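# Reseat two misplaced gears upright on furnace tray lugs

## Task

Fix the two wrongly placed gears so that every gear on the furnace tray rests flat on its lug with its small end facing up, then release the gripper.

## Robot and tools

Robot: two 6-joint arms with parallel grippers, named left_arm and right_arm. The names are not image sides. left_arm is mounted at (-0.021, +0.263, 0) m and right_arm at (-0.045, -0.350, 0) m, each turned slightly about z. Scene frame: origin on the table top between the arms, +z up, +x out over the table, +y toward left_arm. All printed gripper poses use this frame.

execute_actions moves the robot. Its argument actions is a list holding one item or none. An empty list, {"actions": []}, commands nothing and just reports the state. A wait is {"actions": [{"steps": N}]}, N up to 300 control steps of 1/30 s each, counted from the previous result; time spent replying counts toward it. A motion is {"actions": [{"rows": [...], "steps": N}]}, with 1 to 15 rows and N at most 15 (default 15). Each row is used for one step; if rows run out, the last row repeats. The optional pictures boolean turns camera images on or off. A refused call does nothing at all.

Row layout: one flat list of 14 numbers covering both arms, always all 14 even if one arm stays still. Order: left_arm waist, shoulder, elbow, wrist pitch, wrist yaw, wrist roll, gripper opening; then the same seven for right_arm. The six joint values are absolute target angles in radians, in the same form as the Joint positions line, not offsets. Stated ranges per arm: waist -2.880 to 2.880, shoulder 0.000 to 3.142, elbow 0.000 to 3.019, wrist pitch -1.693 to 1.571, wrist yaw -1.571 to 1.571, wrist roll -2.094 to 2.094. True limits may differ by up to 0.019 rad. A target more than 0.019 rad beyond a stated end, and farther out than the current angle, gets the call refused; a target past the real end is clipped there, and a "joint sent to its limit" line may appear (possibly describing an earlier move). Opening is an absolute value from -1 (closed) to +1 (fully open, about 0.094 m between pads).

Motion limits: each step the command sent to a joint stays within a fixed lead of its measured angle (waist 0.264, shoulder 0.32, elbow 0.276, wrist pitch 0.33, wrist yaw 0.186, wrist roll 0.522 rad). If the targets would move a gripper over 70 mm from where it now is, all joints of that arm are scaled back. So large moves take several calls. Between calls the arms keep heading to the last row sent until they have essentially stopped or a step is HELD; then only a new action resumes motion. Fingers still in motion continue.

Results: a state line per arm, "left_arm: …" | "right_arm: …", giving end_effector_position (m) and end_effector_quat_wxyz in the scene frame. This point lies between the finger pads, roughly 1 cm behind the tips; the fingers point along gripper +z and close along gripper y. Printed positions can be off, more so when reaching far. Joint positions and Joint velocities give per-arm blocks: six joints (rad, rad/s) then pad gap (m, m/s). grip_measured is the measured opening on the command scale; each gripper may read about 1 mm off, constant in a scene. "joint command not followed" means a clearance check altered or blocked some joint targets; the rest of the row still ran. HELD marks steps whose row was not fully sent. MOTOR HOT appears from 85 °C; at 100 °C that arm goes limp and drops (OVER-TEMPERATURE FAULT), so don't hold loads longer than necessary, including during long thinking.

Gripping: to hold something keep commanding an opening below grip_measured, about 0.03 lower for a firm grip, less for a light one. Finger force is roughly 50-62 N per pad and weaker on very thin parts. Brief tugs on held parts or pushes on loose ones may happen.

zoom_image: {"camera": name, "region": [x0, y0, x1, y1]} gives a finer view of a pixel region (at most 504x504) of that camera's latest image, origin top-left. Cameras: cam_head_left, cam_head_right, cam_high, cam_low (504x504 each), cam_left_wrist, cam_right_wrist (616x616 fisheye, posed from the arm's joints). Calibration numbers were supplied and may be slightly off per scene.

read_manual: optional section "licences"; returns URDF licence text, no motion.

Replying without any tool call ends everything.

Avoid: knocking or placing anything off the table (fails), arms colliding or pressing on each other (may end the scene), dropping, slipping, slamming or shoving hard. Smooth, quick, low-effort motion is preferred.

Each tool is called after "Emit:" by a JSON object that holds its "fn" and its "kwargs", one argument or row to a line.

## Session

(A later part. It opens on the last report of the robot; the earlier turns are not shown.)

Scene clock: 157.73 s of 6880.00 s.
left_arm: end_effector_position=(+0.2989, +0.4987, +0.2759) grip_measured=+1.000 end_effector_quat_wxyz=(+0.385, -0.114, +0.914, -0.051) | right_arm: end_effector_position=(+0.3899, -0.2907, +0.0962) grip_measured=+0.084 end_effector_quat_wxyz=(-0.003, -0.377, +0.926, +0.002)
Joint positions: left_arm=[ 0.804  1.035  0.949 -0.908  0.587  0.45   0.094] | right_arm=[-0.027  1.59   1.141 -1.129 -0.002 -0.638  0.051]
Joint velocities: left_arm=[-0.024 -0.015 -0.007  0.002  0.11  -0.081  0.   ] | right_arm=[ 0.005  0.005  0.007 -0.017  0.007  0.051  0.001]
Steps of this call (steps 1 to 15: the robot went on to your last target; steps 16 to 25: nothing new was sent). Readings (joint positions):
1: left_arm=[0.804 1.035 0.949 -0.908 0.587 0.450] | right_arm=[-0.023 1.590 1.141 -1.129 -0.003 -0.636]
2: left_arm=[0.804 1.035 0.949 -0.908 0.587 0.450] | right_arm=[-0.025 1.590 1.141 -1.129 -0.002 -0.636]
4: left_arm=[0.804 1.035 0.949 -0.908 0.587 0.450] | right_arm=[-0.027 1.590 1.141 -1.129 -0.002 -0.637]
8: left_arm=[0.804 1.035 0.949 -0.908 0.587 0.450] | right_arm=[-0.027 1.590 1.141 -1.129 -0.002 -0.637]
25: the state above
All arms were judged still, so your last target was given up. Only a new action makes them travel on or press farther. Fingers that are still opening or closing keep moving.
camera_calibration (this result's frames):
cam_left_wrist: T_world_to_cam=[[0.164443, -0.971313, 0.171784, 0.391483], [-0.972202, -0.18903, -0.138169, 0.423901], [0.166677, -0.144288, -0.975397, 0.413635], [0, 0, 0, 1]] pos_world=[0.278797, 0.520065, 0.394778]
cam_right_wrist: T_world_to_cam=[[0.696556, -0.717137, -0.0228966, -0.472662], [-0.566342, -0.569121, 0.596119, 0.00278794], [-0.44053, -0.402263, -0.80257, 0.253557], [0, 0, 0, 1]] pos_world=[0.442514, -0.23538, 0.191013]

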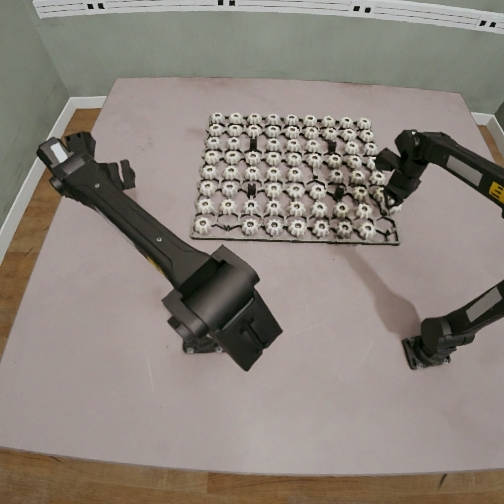

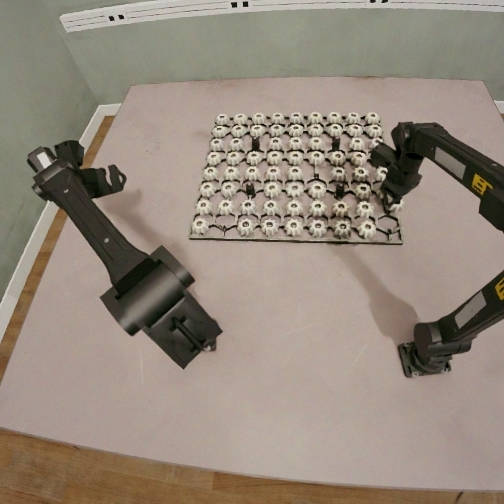

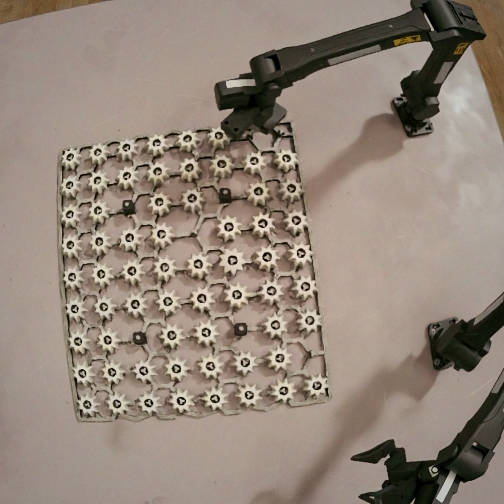

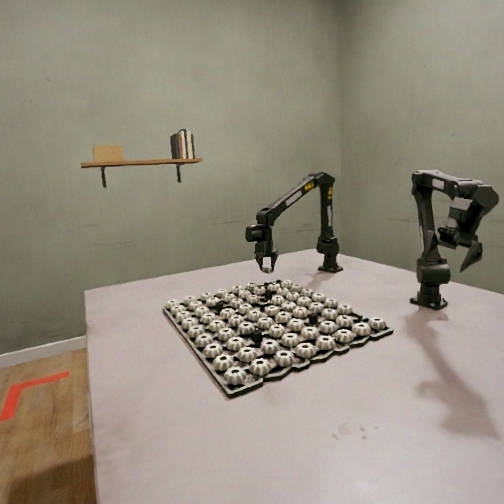

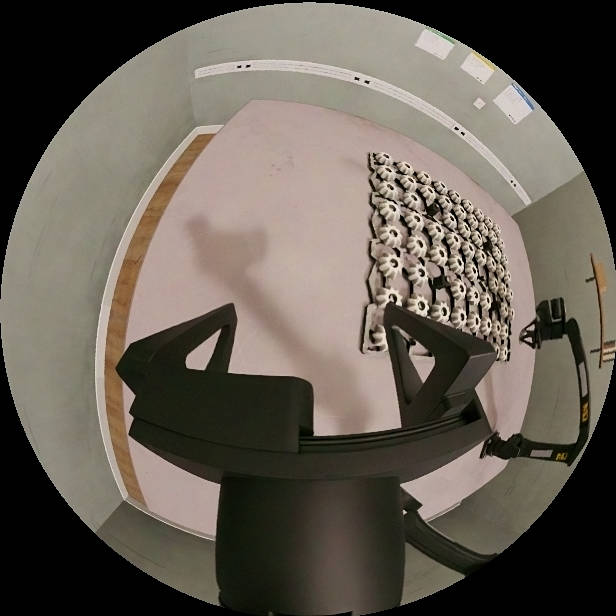

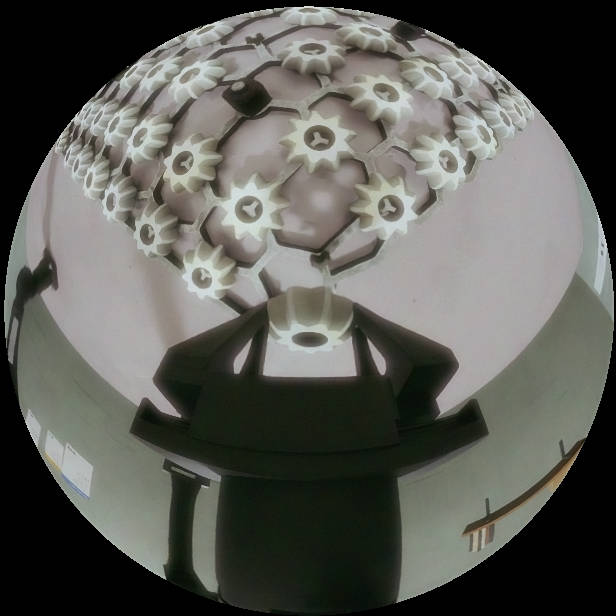

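Emit:
{"fn": "execute_actions", "kwargs": {
  "actions": [
    {"rows":[[0.8,1.035,0.949,-0.908,0.589,0.45,1,-0.2,1.59,1.15,-1.12,0,-0.65,-0.2]],"steps":15}
  ],
  "pictures": false
}}

Emit:
{"fn": "execute_actions", "kwargs": {
  "actions": [
    {"rows":[[0.8,1.035,0.949,-0.908,0.589,0.45,1,-0.3,1.63,1.11,-1.03,0,-0.65,-0.2]],"steps":15}
  ],
  "pictures": false
}}

Emit:
{"fn": "execute_actions", "kwargs": {
  "actions": [
    {"rows":[[0.8,1.035,0.949,-0.908,0.589,0.45,1,-0.3,1.675,1.075,-0.955,0,-0.65,-0.2]],"steps":15}
  ],
  "pictures": false
}}

Emit:
{"fn": "execute_actions", "kwargs": {
  "actions": [
    {"rows":[[0.8,1.035,0.949,-0.908,0.589,0.45,1,-0.3,1.695,1.06,-0.91,0,-0.65,-0.2]],"steps":15}
  ],
  "pictures": false
}}

Emit:
{"fn": "execute_actions", "kwargs": {
  "actions": [
    {"rows":[[0.8,1.035,0.949,-0.908,0.589,0.45,1,-0.3,1.695,1.06,-0.91,0,-0.65,0.2]],"steps":10}
  ],
  "pictures": false
}}

Emit:
{"fn": "execute_actions", "kwargs": {
  "actions": [
    {"rows":[[0.8,1.035,0.949,-0.908,0.589,0.45,1,-0.3,1.695,1.06,-0.91,0,-0.65,0.7]],"steps":15}
  ]
}}

Scene clock: 174.50 s of 6880.00 s.
left_arm: end_effector_position=(+0.2989, +0.4987, +0.2759) grip_measured=+1.000 end_effector_quat_wxyz=(+0.385, -0.114, +0.914, -0.051) | right_arm: end_effector_position=(+0.3925, -0.3719, +0.0916) grip_measured=+0.084 end_effector_quat_wxyz=(-0.009, -0.291, +0.957, +0.002)
Joint positions: left_arm=[ 0.804  1.035  0.949 -0.908  0.587  0.45   0.094] | right_arm=[-0.211  1.6    1.14  -1.129  0.002 -0.639  0.051]
Joint velocities: left_arm=[-0.015 -0.005 -0.007  0.012 -0.066 -0.037  0.   ] | right_arm=[ 0.21  -0.005  0.002 -0.002  0.007  0.051  0.   ]
Steps of this call (steps 1 to 90: nothing new was sent; then 13.27 s passed at rest; steps 91 to 105: all 15 steps of this action). Readings (joint positions):
91: left_arm=[0.804 1.035 0.949 -0.908 0.587 0.450] | right_arm=[-0.037 1.590 1.141 -1.129 -0.006 -0.638]
92: left_arm=[0.804 1.035 0.949 -0.908 0.587 0.450] | right_arm=[-0.054 1.591 1.141 -1.129 -0.012 -0.638]
94: left_arm=[0.804 1.035 0.949 -0.908 0.587 0.450] | right_arm=[-0.117 1.593 1.141 -1.129 -0.009 -0.639]
98: left_arm=[0.804 1.035 0.949 -0.908 0.587 0.450] | right_arm=[-0.229 1.599 1.141 -1.129 0.005 -0.639]
105: the state above

Scene clock: 175.00 s of 6880.00 s.
left_arm: end_effector_position=(+0.2989, +0.4987, +0.2759) grip_measured=+1.000 end_effector_quat_wxyz=(+0.385, -0.114, +0.914, -0.051) | right_arm: end_effector_position=(+0.3861, -0.4141, +0.0533) grip_measured=+0.084 end_effector_quat_wxyz=(-0.015, -0.244, +0.970, +0.005)
Joint positions: left_arm=[ 0.804  1.035  0.949 -0.908  0.587  0.45   0.094] | right_arm=[-0.309  1.653  1.092 -1.042  0.002 -0.639  0.051]
Joint velocities: left_arm=[-0.005 -0.015  0.002 -0.007 -0.022  0.037  0.   ] | right_arm=[ 0.073  0.005 -0.002 -0.017 -0.066  0.051  0.   ]
Steps of this call (steps 1 to 15: all 15 steps of this action). Readings (joint positions):
1: left_arm=[0.804 1.035 0.949 -0.908 0.587 0.450] | right_arm=[-0.210 1.601 1.133 -1.115 -0.003 -0.639]
2: left_arm=[0.804 1.035 0.949 -0.908 0.587 0.450] | right_arm=[-0.215 1.602 1.125 -1.088 -0.006 -0.639]
4: left_arm=[0.804 1.035 0.949 -0.908 0.587 0.450] | right_arm=[-0.245 1.615 1.112 -1.055 -0.006 -0.639]
8: left_arm=[0.804 1.035 0.949 -0.908 0.587 0.450] | right_arm=[-0.308 1.646 1.098 -1.044 0.001 -0.639]
15: the state above

Scene clock: 175.50 s of 6880.00 s.
left_arm: end_effector_position=(+0.2989, +0.4987, +0.2759) grip_measured=+1.000 end_effector_quat_wxyz=(+0.385, -0.114, +0.914, -0.051) | right_arm: end_effector_position=(+0.3866, -0.4123, +0.0266) grip_measured=+0.084 end_effector_quat_wxyz=(-0.014, -0.246, +0.969, +0.005)
Joint positions: left_arm=[ 0.804  1.035  0.949 -0.908  0.587  0.45   0.094] | right_arm=[-0.305  1.693  1.06  -0.967  0.001 -0.639  0.051]
Joint velocities: left_arm=[-0.005 -0.005 -0.012  0.002 -0.051  0.037  0.   ] | right_arm=[-0.005 -0.024  0.012  0.002  0.007  0.051 -0.   ]
Steps of this call (steps 1 to 15: all 15 steps of this action). Readings (joint positions):
1: left_arm=[0.804 1.035 0.949 -0.908 0.587 0.450] | right_arm=[-0.307 1.655 1.087 -1.030 0.002 -0.639]
2: left_arm=[0.804 1.035 0.949 -0.908 0.587 0.450] | right_arm=[-0.305 1.656 1.082 -1.007 0.002 -0.639]
4: left_arm=[0.804 1.035 0.949 -0.908 0.587 0.450] | right_arm=[-0.305 1.666 1.074 -0.979 0.001 -0.639]
8: left_arm=[0.804 1.035 0.949 -0.908 0.587 0.450] | right_arm=[-0.305 1.688 1.064 -0.968 0.001 -0.639]
15: the state above

Scene clock: 176.00 s of 6880.00 s.
left_arm: end_effector_position=(+0.2989, +0.4987, +0.2759) grip_measured=+1.000 end_effector_quat_wxyz=(+0.385, -0.114, +0.914, -0.051) | right_arm: end_effector_position=(+0.3928, -0.4131, +0.0236) grip_measured=+0.083 end_effector_quat_wxyz=(+0.001, -0.246, +0.969, -0.001)
Joint positions: left_arm=[ 0.804  1.035  0.949 -0.908  0.587  0.45   0.094] | right_arm=[-0.305  1.695  1.054 -0.928  0.001 -0.639  0.051]
Joint velocities: left_arm=[ 0.005 -0.005  0.007 -0.007 -0.051 -0.037  0.   ] | right_arm=[-0.005 -0.005  0.002  0.007 -0.007  0.066  0.   ]
Steps of this call (steps 1 to 15: all 15 steps of this action). Readings (joint positions):
1: left_arm=[0.804 1.035 0.949 -0.908 0.587 0.450] | right_arm=[-0.305 1.693 1.058 -0.960 0.001 -0.639]
2: left_arm=[0.804 1.035 0.949 -0.908 0.587 0.450] | right_arm=[-0.305 1.693 1.056 -0.947 0.001 -0.639]
4: left_arm=[0.804 1.035 0.949 -0.908 0.587 0.450] | right_arm=[-0.305 1.695 1.054 -0.933 0.001 -0.639]
8: left_arm=[0.804 1.035 0.949 -0.908 0.587 0.450] | right_arm=[-0.305 1.695 1.054 -0.928 0.001 -0.639]
15: the state above

Scene clock: 176.33 s of 6880.00 s.
left_arm: end_effector_position=(+0.2989, +0.4987, +0.2759) grip_measured=+1.000 end_effector_quat_wxyz=(+0.385, -0.114, +0.914, -0.051) | right_arm: end_effector_position=(+0.3942, -0.4130, +0.0236) grip_measured=+0.198 end_effector_quat_wxyz=(+0.003, -0.247, +0.969, -0.001)
Joint positions: left_arm=[ 0.804  1.035  0.949 -0.908  0.587  0.45   0.094] | right_arm=[-0.304  1.695  1.054 -0.923  0.    -0.639  0.056]
Joint velocities: left_arm=[-0.005  0.005 -0.017 -0.012  0.007 -0.007  0.   ] | right_arm=[-0.005 -0.015  0.007  0.002 -0.007 -0.081 -0.   ]
Steps of this call (steps 1 to 10: all 10 steps of this action). Readings (joint positions):
1: left_arm=[0.804 1.035 0.949 -0.908 0.587 0.450] | right_arm=[-0.305 1.695 1.054 -0.928 0.001 -0.639]
2: left_arm=[0.804 1.035 0.949 -0.908 0.587 0.450] | right_arm=[-0.305 1.695 1.054 -0.927 0.001 -0.639]
4: left_arm=[0.804 1.035 0.949 -0.908 0.587 0.450] | right_arm=[-0.305 1.695 1.054 -0.923 0.000 -0.639]
8: left_arm=[0.804 1.035 0.949 -0.908 0.587 0.450] | right_arm=[-0.304 1.695 1.054 -0.923 0.000 -0.639]
10: the state above

Scene clock: 176.83 s of 6880.00 s.
left_arm: end_effector_position=(+0.2989, +0.4987, +0.2759) grip_measured=+1.000 end_effector_quat_wxyz=(+0.385, -0.114, +0.914, -0.051) | right_arm: end_effector_position=(+0.3942, -0.4130, +0.0236) grip_measured=+0.698 end_effector_quat_wxyz=(+0.003, -0.247, +0.969, -0.001)
Joint positions: left_arm=[ 0.804  1.035  0.949 -0.908  0.587  0.45   0.094] | right_arm=[-0.304  1.695  1.054 -0.923  0.    -0.639  0.08 ]
Joint velocities: left_arm=[-0.015  0.005 -0.007 -0.017  0.037  0.007  0.   ] | right_arm=[-0.015 -0.024 -0.002 -0.002 -0.037 -0.066 -0.   ]
Steps of this call (steps 1 to 15: all 15 steps of this action). Readings (joint positions):
1: left_arm=[0.804 1.035 0.949 -0.908 0.587 0.450] | right_arm=[-0.304 1.695 1.054 -0.923 0.000 -0.639]
2: left_arm=[0.804 1.035 0.949 -0.908 0.587 0.450] | right_arm=[-0.304 1.695 1.054 -0.923 0.000 -0.639]
4: left_arm=[0.804 1.035 0.949 -0.908 0.587 0.450] | right_arm=[-0.304 1.695 1.054 -0.923 0.000 -0.639]
8: left_arm=[0.804 1.035 0.949 -0.908 0.587 0.450] | right_arm=[-0.304 1.695 1.054 -0.923 0.000 -0.639]
15: the state above
camera_calibration (this result's frames):
cam_left_wrist: T_world_to_cam=[[0.164443, -0.971313, 0.171784, 0.391483], [-0.972202, -0.18903, -0.138169, 0.423901], [0.166677, -0.144288, -0.975397, 0.413635], [0, 0, 0, 1]] pos_world=[0.278797, 0.520065, 0.394778]
cam_right_wrist: T_world_to_cam=[[0.475521, -0.879616, -0.0124507, -0.545209], [-0.708082, -0.391112, 0.587921, 0.108479], [-0.522014, -0.270753, -0.808822, 0.23449], [0, 0, 0, 1]] pos_world=[0.458478, -0.373658, 0.119095]

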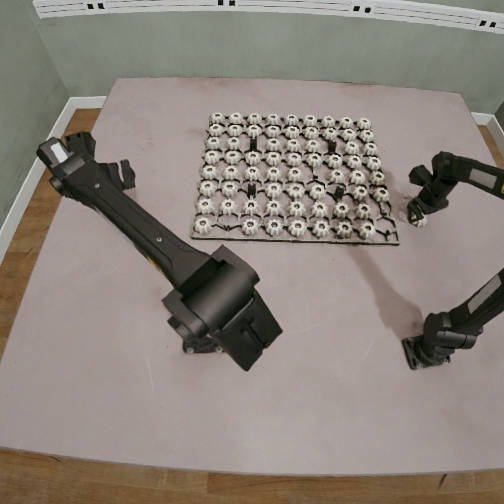

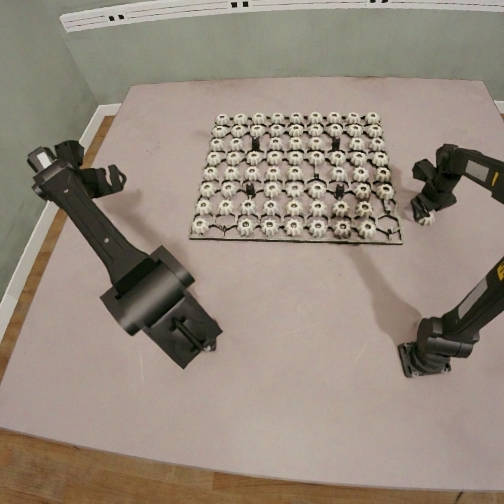

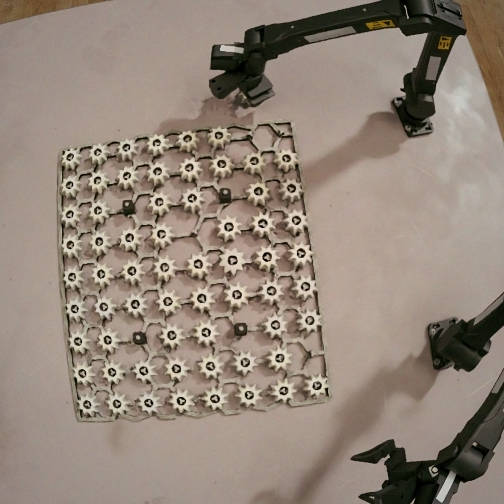

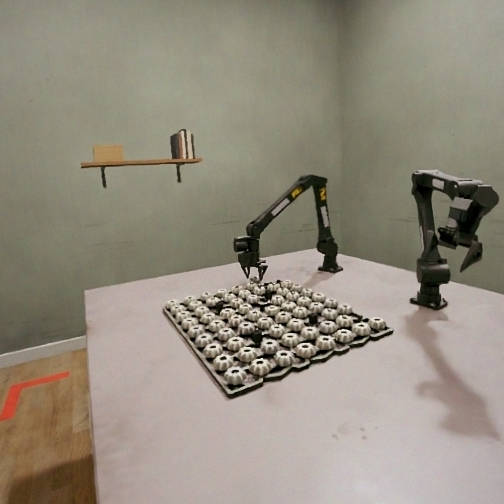

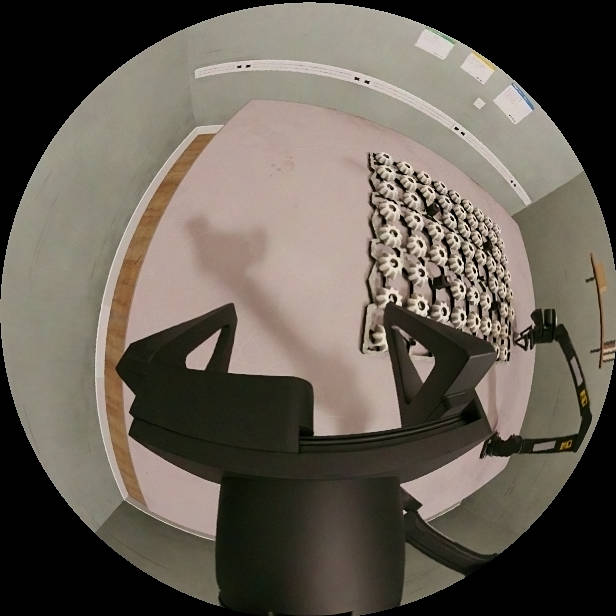

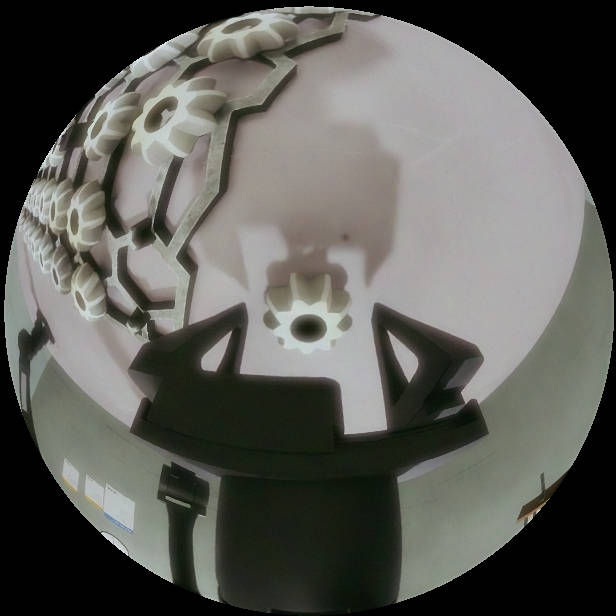

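Emit:
{"fn": "execute_actions", "kwargs": {
  "actions": [
    {"rows":[[0.8,1.035,0.949,-0.908,0.589,0.45,1,-0.3,1.73,1.045,-0.87,0,-0.65,0.7]],"steps":15}
  ],
  "pictures": false
}}

Emit:
{"fn": "execute_actions", "kwargs": {
  "actions": [
    {"rows":[[0.8,1.035,0.949,-0.908,0.589,0.45,1,-0.3,1.73,1.045,-0.87,0,-0.65,-0.2]],"steps":15}
  ],
  "pictures": false
}}

Scene clock: 189.17 s of 6880.00 s.
left_arm: end_effector_position=(+0.2989, +0.4987, +0.2759) grip_measured=+1.000 end_effector_quat_wxyz=(+0.385, -0.114, +0.914, -0.051) | right_arm: end_effector_position=(+0.3959, -0.4132, +0.0070) grip_measured=+0.698 end_effector_quat_wxyz=(+0.003, -0.247, +0.969, -0.001)
Joint positions: left_arm=[ 0.804  1.035  0.949 -0.908  0.587  0.45   0.094] | right_arm=[-0.304  1.727  1.044 -0.882  0.    -0.64   0.08 ]
Joint velocities: left_arm=[-0.005  0.005 -0.012 -0.002  0.051  0.007  0.   ] | right_arm=[-0.005 -0.024 -0.007 -0.017 -0.022 -0.066 -0.001]
Steps of this call (steps 1 to 15: the robot went on to your last target; steps 16 to 90: nothing new was sent; then 8.83 s passed at rest; steps 91 to 105: all 15 steps of this action). Readings (joint positions):
91: left_arm=[0.804 1.035 0.949 -0.908 0.587 0.450] | right_arm=[-0.304 1.696 1.053 -0.916 0.000 -0.639]
92: left_arm=[0.804 1.035 0.949 -0.908 0.587 0.450] | right_arm=[-0.304 1.699 1.051 -0.904 0.000 -0.639]
94: left_arm=[0.804 1.035 0.949 -0.908 0.587 0.450] | right_arm=[-0.304 1.709 1.050 -0.889 0.000 -0.639]
98: left_arm=[0.804 1.035 0.949 -0.908 0.587 0.450] | right_arm=[-0.304 1.726 1.045 -0.884 0.000 -0.639]
105: the state above

Scene clock: 189.67 s of 6880.00 s.
left_arm: end_effector_position=(+0.2989, +0.4987, +0.2759) grip_measured=+1.000 end_effector_quat_wxyz=(+0.385, -0.114, +0.914, -0.051) | right_arm: end_effector_position=(+0.3966, -0.4128, +0.0078) grip_measured=+0.083 end_effector_quat_wxyz=(+0.005, -0.248, +0.969, -0.002)
Joint positions: left_arm=[ 0.804  1.035  0.949 -0.908  0.587  0.45   0.094] | right_arm=[-0.303  1.725  1.043 -0.879 -0.001 -0.641  0.051]
Joint velocities: left_arm=[ 0.005 -0.015 -0.027  0.007 -0.037  0.022  0.   ] | right_arm=[-0.005  0.005  0.002 -0.017  0.007  0.007 -0.   ]
Steps of this call (steps 1 to 15: all 15 steps of this action). Readings (joint positions):
1: left_arm=[0.804 1.035 0.949 -0.908 0.587 0.450] | right_arm=[-0.304 1.727 1.044 -0.882 -0.000 -0.640]
2: left_arm=[0.804 1.035 0.949 -0.908 0.587 0.450] | right_arm=[-0.304 1.727 1.044 -0.882 -0.004 -0.640]
4: left_arm=[0.804 1.035 0.949 -0.908 0.587 0.450] | right_arm=[-0.304 1.725 1.043 -0.881 -0.000 -0.640]
8: left_arm=[0.804 1.035 0.949 -0.908 0.587 0.450] | right_arm=[-0.303 1.725 1.043 -0.879 -0.001 -0.641]
15: the state above

Emit:
{"fn": "execute_actions", "kwargs": {
  "actions": [
    {"rows":[[0.8,1.035,0.949,-0.908,0.589,0.45,1,-0.3,1.64,1.14,-0.99,0,-0.65,-0.2]],"steps":15}
  ],
  "pictures": false
}}

Emit:
{"fn": "execute_actions", "kwargs": {
  "actions": [
    {"rows":[[0.8,1.035,0.949,-0.908,0.589,0.45,1,-0.3,1.57,1.2,-1.135,0,-0.65,-0.2]],"steps":15}
  ],
  "pictures": false
}}

Emit:
{"fn": "execute_actions", "kwargs": {
  "actions": [
    {"rows":[[0.8,1.035,0.949,-0.908,0.589,0.45,1,-0.16,1.58,1.2,-1.13,0,-0.65,-0.2]],"steps":15}
  ],
  "pictures": false
}}

Emit:
{"fn": "execute_actions", "kwargs": {
  "actions": [
    {"rows":[[0.8,1.035,0.949,-0.908,0.589,0.45,1,-0.03,1.58,1.2,-1.13,0,-0.65,-0.2]],"steps":15}
  ],
  "pictures": false
}}

Emit:
{"fn": "execute_actions", "kwargs": {
  "actions": [
    {"steps":20}
  ]
}}

Scene clock: 206.77 s of 6880.00 s.
left_arm: end_effector_position=(+0.2989, +0.4987, +0.2759) grip_measured=+1.000 end_effector_quat_wxyz=(+0.385, -0.114, +0.914, -0.051) | right_arm: end_effector_position=(+0.3986, -0.4131, +0.0482) grip_measured=+0.083 end_effector_quat_wxyz=(+0.008, -0.248, +0.969, -0.003)
Joint positions: left_arm=[ 0.804  1.035  0.949 -0.908  0.587  0.45   0.094] | right_arm=[-0.303  1.661  1.087 -0.98  -0.001 -0.641  0.051]
Joint velocities: left_arm=[-0.015 -0.005  0.002 -0.007 -0.022 -0.022  0.   ] | right_arm=[ 0.005 -0.005  0.007 -0.012 -0.022  0.007 -0.001]
Steps of this call (steps 1 to 15: the robot went on to your last target; steps 16 to 90: nothing new was sent; then 13.60 s passed at rest; steps 91 to 105: all 15 steps of this action). Readings (joint positions):
91: left_arm=[0.804 1.035 0.949 -0.908 0.587 0.450] | right_arm=[-0.303 1.722 1.050 -0.895 -0.001 -0.641]
92: left_arm=[0.804 1.035 0.949 -0.908 0.587 0.450] | right_arm=[-0.303 1.720 1.057 -0.926 -0.001 -0.641]
94: left_arm=[0.804 1.035 0.949 -0.908 0.587 0.450] | right_arm=[-0.303 1.703 1.065 -0.963 -0.001 -0.641]
98: left_arm=[0.804 1.035 0.949 -0.908 0.587 0.450] | right_arm=[-0.303 1.669 1.077 -0.978 -0.001 -0.641]
105: the state above

Scene clock: 207.27 s of 6880.00 s.
left_arm: end_effector_position=(+0.2989, +0.4987, +0.2759) grip_measured=+1.000 end_effector_quat_wxyz=(+0.385, -0.114, +0.914, -0.051) | right_arm: end_effector_position=(+0.3928, -0.4123, +0.0991) grip_measured=+0.083 end_effector_quat_wxyz=(+0.003, -0.248, +0.969, -0.001)
Joint positions: left_arm=[ 0.804  1.035  0.949 -0.908  0.587  0.45   0.094] | right_arm=[-0.303  1.586  1.145 -1.124 -0.001 -0.641  0.051]
Joint velocities: left_arm=[-0.015 -0.005 -0.007 -0.017 -0.007  0.037  0.   ] | right_arm=[-0.005 -0.024  0.002 -0.032 -0.037 -0.007  0.001]
Steps of this call (steps 1 to 15: all 15 steps of this action). Readings (joint positions):
1: left_arm=[0.804 1.035 0.949 -0.908 0.587 0.450] | right_arm=[-0.303 1.659 1.093 -1.000 -0.001 -0.641]
2: left_arm=[0.804 1.035 0.949 -0.908 0.587 0.450] | right_arm=[-0.303 1.658 1.101 -1.041 -0.001 -0.641]
4: left_arm=[0.804 1.035 0.949 -0.908 0.587 0.450] | right_arm=[-0.303 1.641 1.112 -1.095 -0.001 -0.641]
8: left_arm=[0.804 1.035 0.949 -0.908 0.587 0.450] | right_arm=[-0.303 1.601 1.130 -1.122 -0.001 -0.641]
15: the state above

Scene clock: 207.77 s of 6880.00 s.
left_arm: end_effector_position=(+0.2989, +0.4987, +0.2759) grip_measured=+1.000 end_effector_quat_wxyz=(+0.385, -0.114, +0.914, -0.051) | right_arm: end_effector_position=(+0.3971, -0.3448, +0.0983) grip_measured=+0.083 end_effector_quat_wxyz=(+0.002, -0.321, +0.947, +0.001)
Joint positions: left_arm=[ 0.804  1.035  0.949 -0.908  0.587  0.45   0.094] | right_arm=[-0.151  1.588  1.145 -1.124 -0.003 -0.641  0.051]
Joint velocities: left_arm=[ 0.005 -0.005  0.007  0.002  0.007 -0.051  0.   ] | right_arm=[-0.151 -0.015  0.012 -0.007  0.022 -0.007 -0.   ]
Steps of this call (steps 1 to 15: all 15 steps of this action). Readings (joint positions):
1: left_arm=[0.804 1.035 0.949 -0.908 0.587 0.450] | right_arm=[-0.295 1.587 1.145 -1.124 0.004 -0.641]
2: left_arm=[0.804 1.035 0.949 -0.908 0.587 0.450] | right_arm=[-0.280 1.587 1.145 -1.124 0.009 -0.641]
4: left_arm=[0.804 1.035 0.949 -0.908 0.587 0.450] | right_arm=[-0.226 1.587 1.145 -1.124 0.006 -0.641]
8: left_arm=[0.804 1.035 0.949 -0.908 0.587 0.450] | right_arm=[-0.135 1.588 1.145 -1.124 -0.004 -0.641]
15: the state above

Scene clock: 208.27 s of 6880.00 s.
left_arm: end_effector_position=(+0.2989, +0.4987, +0.2759) grip_measured=+1.000 end_effector_quat_wxyz=(+0.385, -0.114, +0.914, -0.051) | right_arm: end_effector_position=(+0.3926, -0.2872, +0.0983) grip_measured=+0.083 end_effector_quat_wxyz=(+0.002, -0.382, +0.924, +0.001)
Joint positions: left_arm=[ 0.804  1.035  0.949 -0.908  0.587  0.45   0.094] | right_arm=[-0.02   1.588  1.145 -1.124 -0.003 -0.641  0.051]
Joint velocities: left_arm=[ 0.005  0.005 -0.007 -0.012  0.037 -0.007  0.   ] | right_arm=[-0.132 -0.005 -0.002  0.017 -0.037 -0.022 -0.001]
Steps of this call (steps 1 to 15: all 15 steps of this action). Readings (joint positions):
1: left_arm=[0.804 1.035 0.949 -0.908 0.587 0.450] | right_arm=[-0.148 1.588 1.145 -1.124 0.003 -0.641]
2: left_arm=[0.804 1.035 0.949 -0.908 0.587 0.450] | right_arm=[-0.139 1.588 1.145 -1.124 0.008 -0.641]
4: left_arm=[0.804 1.035 0.949 -0.908 0.587 0.450] | right_arm=[-0.095 1.588 1.145 -1.124 0.006 -0.641]
8: left_arm=[0.804 1.035 0.949 -0.908 0.587 0.450] | right_arm=[-0.012 1.588 1.145 -1.124 -0.003 -0.641]
15: the state above

Scene clock: 208.93 s of 6880.00 s.
left_arm: end_effector_position=(+0.2989, +0.4987, +0.2759) grip_measured=+1.000 end_effector_quat_wxyz=(+0.385, -0.114, +0.914, -0.051) | right_arm: end_effector_position=(+0.3931, -0.2908, +0.0983) grip_measured=+0.083 end_effector_quat_wxyz=(+0.002, -0.378, +0.926, +0.000)
Joint positions: left_arm=[ 0.804  1.035  0.949 -0.908  0.587  0.45   0.094] | right_arm=[-0.028  1.588  1.145 -1.124 -0.002 -0.641  0.051]
Joint velocities: left_arm=[ 0.005 -0.005  0.007  0.007 -0.022  0.037  0.   ] | right_arm=[-0.015 -0.005 -0.002  0.007 -0.022 -0.022 -0.001]
Steps of this call (steps 1 to 15: the robot went on to your last target; steps 16 to 20: nothing new was sent). Readings (joint positions):
1: left_arm=[0.804 1.035 0.949 -0.908 0.587 0.450] | right_arm=[-0.024 1.588 1.145 -1.124 -0.002 -0.641]
2: left_arm=[0.804 1.035 0.949 -0.908 0.587 0.450] | right_arm=[-0.026 1.588 1.145 -1.124 -0.002 -0.641]
4: left_arm=[0.804 1.035 0.949 -0.908 0.587 0.450] | right_arm=[-0.028 1.588 1.145 -1.124 -0.002 -0.641]
8: left_arm=[0.804 1.035 0.949 -0.908 0.587 0.450] | right_arm=[-0.028 1.588 1.145 -1.124 -0.002 -0.641]
20: the state above
All arms were judged still, so your last target was given up. Only a new action makes them travel on or press farther. Fingers that are still opening or closing keep moving.
camera_calibration (this result's frames):
cam_left_wrist: T_world_to_cam=[[0.164443, -0.971313, 0.171784, 0.391483], [-0.972202, -0.18903, -0.138169, 0.423901], [0.166677, -0.144288, -0.975397, 0.413635], [0, 0, 0, 1]] pos_world=[0.278797, 0.520065, 0.394778]
cam_right_wrist: T_world_to_cam=[[0.698411, -0.715518, -0.016017, -0.475839], [-0.571567, -0.571091, 0.589208, 0.00540136], [-0.430736, -0.402354, -0.807822, 0.253187], [0, 0, 0, 1]] pos_world=[0.444475, -0.235516, 0.193726]

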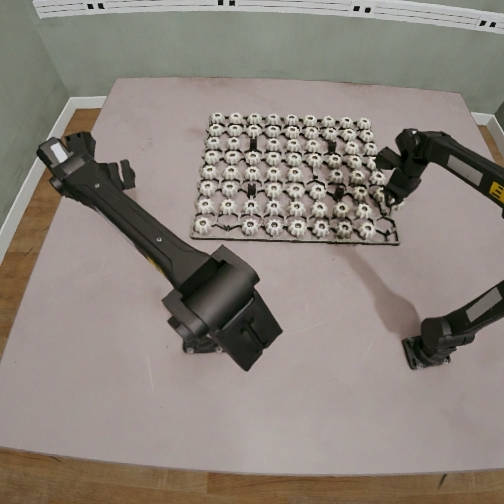

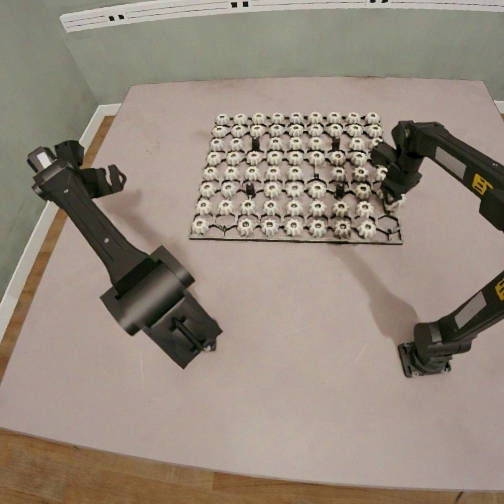

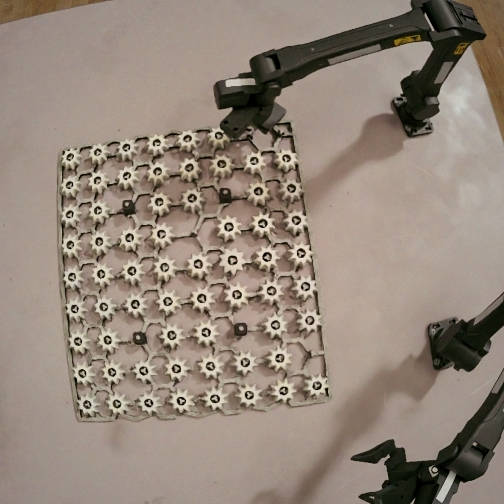

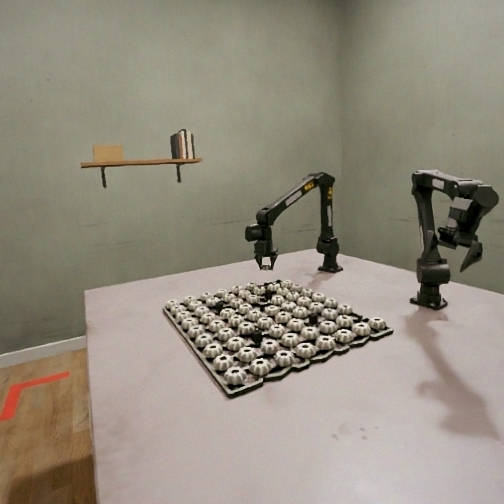

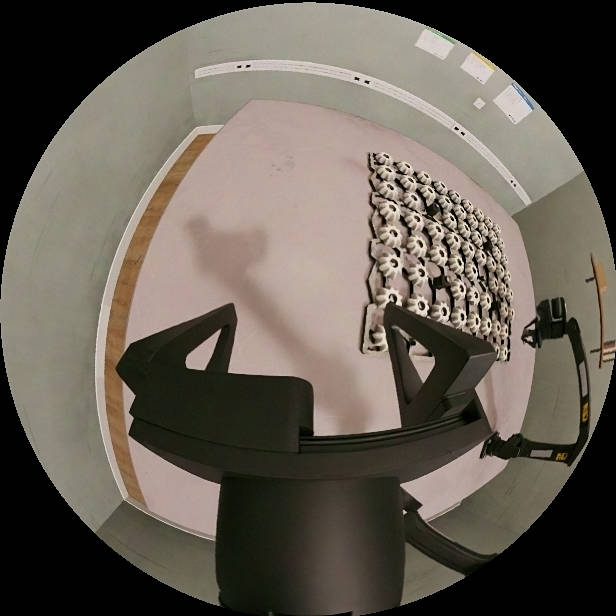

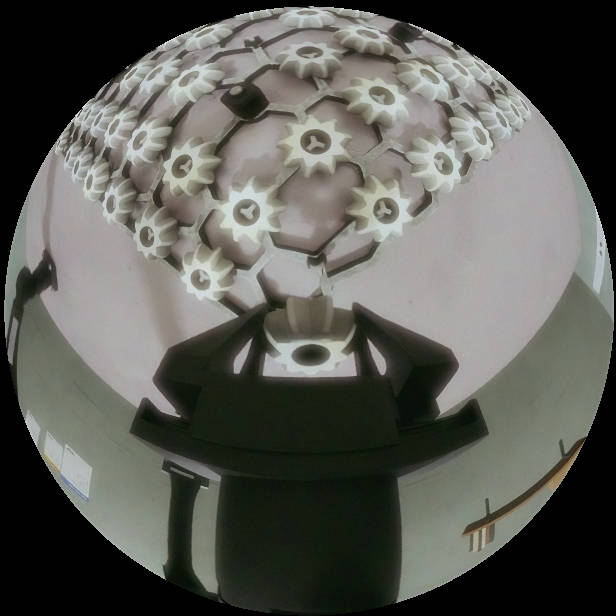

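Emit:
{"fn": "execute_actions", "kwargs": {
  "actions": [
    {"rows":[[0.8,1.035,0.949,-0.908,0.589,0.45,1,-0.028,1.615,1.14,-1.058,0,-0.65,-0.2]],"steps":15}
  ],
  "pictures": false
}}

Emit:
{"fn": "execute_actions", "kwargs": {
  "actions": [
    {"rows":[[0.8,1.035,0.949,-0.908,0.589,0.45,1,-0.028,1.652,1.113,-0.994,0,-0.65,-0.2]],"steps":15}
  ]
}}

Scene clock: 235.20 s of 6880.00 s.
left_arm: end_effector_position=(+0.2989, +0.4987, +0.2759) grip_measured=+1.000 end_effector_quat_wxyz=(+0.385, -0.114, +0.914, -0.051) | right_arm: end_effector_position=(+0.3953, -0.2905, +0.0721) grip_measured=+0.083 end_effector_quat_wxyz=(-0.004, -0.378, +0.926, +0.002)
Joint positions: left_arm=[ 0.804  1.035  0.949 -0.908  0.587  0.45   0.094] | right_arm=[-0.028  1.633  1.124 -1.07  -0.002 -0.641  0.051]
Joint velocities: left_arm=[ 0.015 -0.005 -0.012  0.002  0.066 -0.037  0.   ] | right_arm=[-0.015 -0.005  0.007  0.007  0.007 -0.007 -0.   ]
Steps of this call (steps 1 to 90: nothing new was sent; then 22.77 s passed at rest; steps 91 to 105: all 15 steps of this action). Readings (joint positions):
91: left_arm=[0.804 1.035 0.949 -0.908 0.587 0.450] | right_arm=[-0.028 1.590 1.143 -1.116 -0.002 -0.641]
92: left_arm=[0.804 1.035 0.949 -0.908 0.587 0.450] | right_arm=[-0.028 1.591 1.140 -1.100 -0.002 -0.641]
94: left_arm=[0.804 1.035 0.949 -0.908 0.587 0.450] | right_arm=[-0.028 1.603 1.136 -1.080 -0.002 -0.641]
98: left_arm=[0.804 1.035 0.949 -0.908 0.587 0.450] | right_arm=[-0.028 1.627 1.129 -1.071 -0.002 -0.641]
105: the state above

Scene clock: 235.70 s of 6880.00 s.
left_arm: end_effector_position=(+0.2989, +0.4987, +0.2759) grip_measured=+1.000 end_effector_quat_wxyz=(+0.385, -0.114, +0.914, -0.051) | right_arm: end_effector_position=(+0.3972, -0.2903, +0.0489) grip_measured=+0.083 end_effector_quat_wxyz=(-0.002, -0.378, +0.926, +0.002)
Joint positions: left_arm=[ 0.804  1.035  0.949 -0.908  0.587  0.45   0.094] | right_arm=[-0.028  1.668  1.098 -1.007 -0.002 -0.641  0.051]
Joint velocities: left_arm=[-0.015 -0.005 -0.007  0.002  0.051 -0.022  0.   ] | right_arm=[-0.015  0.005  0.007 -0.007 -0.007 -0.007 -0.   ]
Steps of this call (steps 1 to 15: all 15 steps of this action). Readings (joint positions):
1: left_arm=[0.804 1.035 0.949 -0.908 0.587 0.450] | right_arm=[-0.028 1.635 1.120 -1.060 -0.002 -0.641]
2: left_arm=[0.804 1.035 0.949 -0.908 0.587 0.450] | right_arm=[-0.028 1.635 1.116 -1.041 -0.002 -0.641]
4: left_arm=[0.804 1.035 0.949 -0.908 0.587 0.450] | right_arm=[-0.028 1.644 1.109 -1.017 -0.002 -0.641]
8: left_arm=[0.804 1.035 0.949 -0.908 0.587 0.450] | right_arm=[-0.028 1.664 1.102 -1.008 -0.002 -0.641]
15: the state above
camera_calibration (this result's frames):
cam_left_wrist: T_world_to_cam=[[0.164443, -0.971313, 0.171784, 0.391483], [-0.972202, -0.18903, -0.138169, 0.423901], [0.166677, -0.144288, -0.975397, 0.413635], [0, 0, 0, 1]] pos_world=[0.278797, 0.520065, 0.394778]
cam_right_wrist: T_world_to_cam=[[0.698241, -0.715541, -0.0214704, -0.478758], [-0.566195, -0.570361, 0.595073, 0.0349612], [-0.438045, -0.403347, -0.803385, 0.217647], [0, 0, 0, 1]] pos_world=[0.449422, -0.234844, 0.14377]

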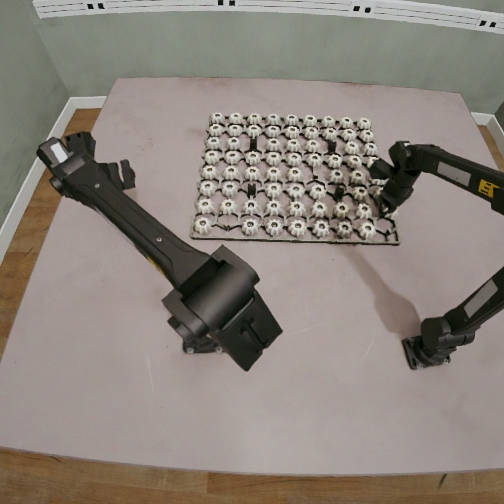

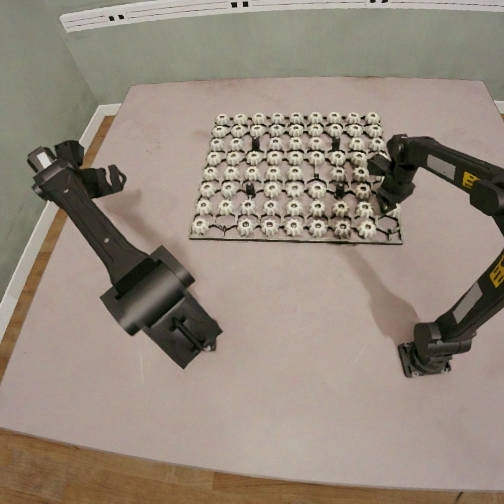

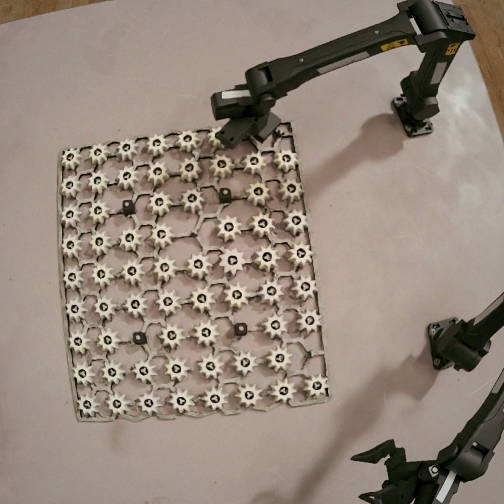

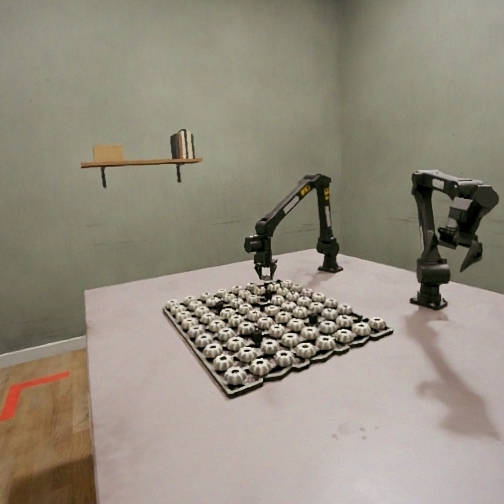

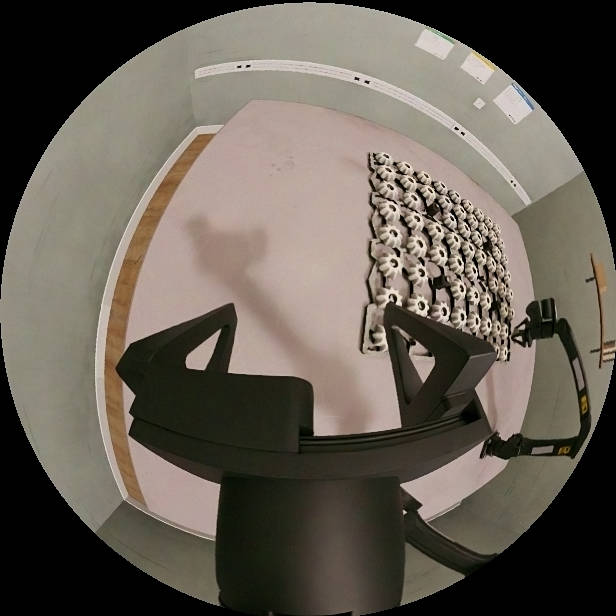

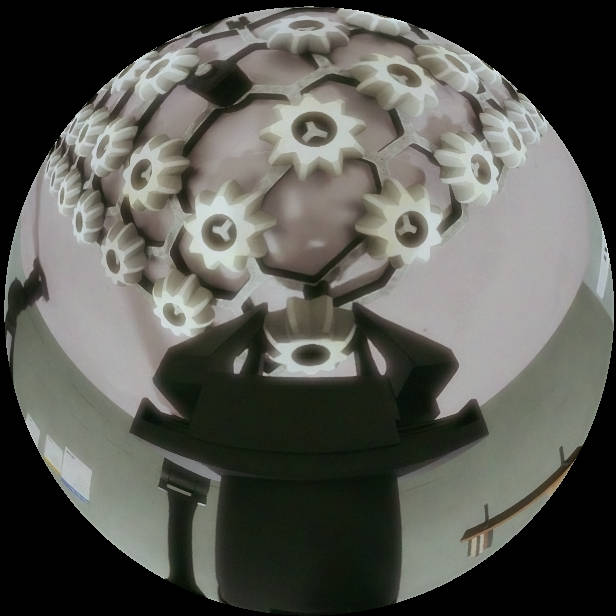

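Emit:
{"fn": "execute_actions", "kwargs": {
  "actions": [
    {"rows":[[0.8,1.035,0.949,-0.908,0.589,0.45,1,-0.015,1.684,1.095,-0.93,0,-0.65,-0.2]],"steps":15}
  ],
  "pictures": false
}}

Emit:
{"fn": "execute_actions", "kwargs": {
  "actions": [
    {"rows":[[0.8,1.035,0.949,-0.908,0.589,0.45,1,-0.015,1.708,1.078,-0.895,0,-0.65,-0.2]],"steps":15}
  ],
  "pictures": false
}}

Scene clock: 248.37 s of 6880.00 s.
left_arm: end_effector_position=(+0.2989, +0.4987, +0.2759) grip_measured=+1.000 end_effector_quat_wxyz=(+0.385, -0.114, +0.914, -0.051) | right_arm: end_effector_position=(+0.4053, -0.2864, +0.0329) grip_measured=+0.083 end_effector_quat_wxyz=(+0.010, -0.381, +0.924, -0.002)
Joint positions: left_arm=[ 0.804  1.035  0.949 -0.908  0.587  0.45   0.094] | right_arm=[-0.022  1.697  1.087 -0.94  -0.001 -0.641  0.051]
Joint velocities: left_arm=[-0.005 -0.015 -0.002 -0.007  0.007 -0.051  0.   ] | right_arm=[ 0.005 -0.015 -0.007  0.007  0.037 -0.051 -0.   ]
Steps of this call (steps 1 to 15: the robot went on to your last target; steps 16 to 90: nothing new was sent; then 9.17 s passed at rest; steps 91 to 105: all 15 steps of this action). Readings (joint positions):
91: left_arm=[0.804 1.035 0.949 -0.908 0.587 0.450] | right_arm=[-0.028 1.669 1.096 -0.997 -0.002 -0.641]
92: left_arm=[0.804 1.035 0.949 -0.908 0.587 0.450] | right_arm=[-0.028 1.670 1.092 -0.978 -0.002 -0.641]
94: left_arm=[0.804 1.035 0.949 -0.908 0.587 0.450] | right_arm=[-0.025 1.679 1.090 -0.954 -0.002 -0.641]
98: left_arm=[0.804 1.035 0.949 -0.908 0.587 0.450] | right_arm=[-0.022 1.695 1.087 -0.941 -0.001 -0.641]
105: the state above

Scene clock: 248.87 s of 6880.00 s.
left_arm: end_effector_position=(+0.2989, +0.4987, +0.2759) grip_measured=+1.000 end_effector_quat_wxyz=(+0.385, -0.114, +0.914, -0.051) | right_arm: end_effector_position=(+0.4063, -0.2862, +0.0237) grip_measured=+0.083 end_effector_quat_wxyz=(+0.014, -0.382, +0.924, -0.004)
Joint positions: left_arm=[ 0.804  1.035  0.949 -0.908  0.587  0.45   0.094] | right_arm=[-0.021  1.709  1.074 -0.906  0.    -0.642  0.051]
Joint velocities: left_arm=[ 0.005 -0.015 -0.012  0.012  0.007  0.007  0.   ] | right_arm=[-0.005 -0.015 -0.012 -0.012  0.022 -0.037 -0.   ]
Steps of this call (steps 1 to 15: all 15 steps of this action). Readings (joint positions):
1: left_arm=[0.804 1.035 0.949 -0.908 0.587 0.450] | right_arm=[-0.022 1.697 1.085 -0.934 -0.001 -0.641]
2: left_arm=[0.804 1.035 0.949 -0.908 0.587 0.450] | right_arm=[-0.022 1.698 1.081 -0.924 -0.001 -0.641]
4: left_arm=[0.804 1.035 0.949 -0.908 0.587 0.450] | right_arm=[-0.022 1.704 1.075 -0.912 -0.001 -0.641]
8: left_arm=[0.804 1.035 0.949 -0.908 0.587 0.450] | right_arm=[-0.021 1.709 1.074 -0.906 0.000 -0.642]
15: the state above


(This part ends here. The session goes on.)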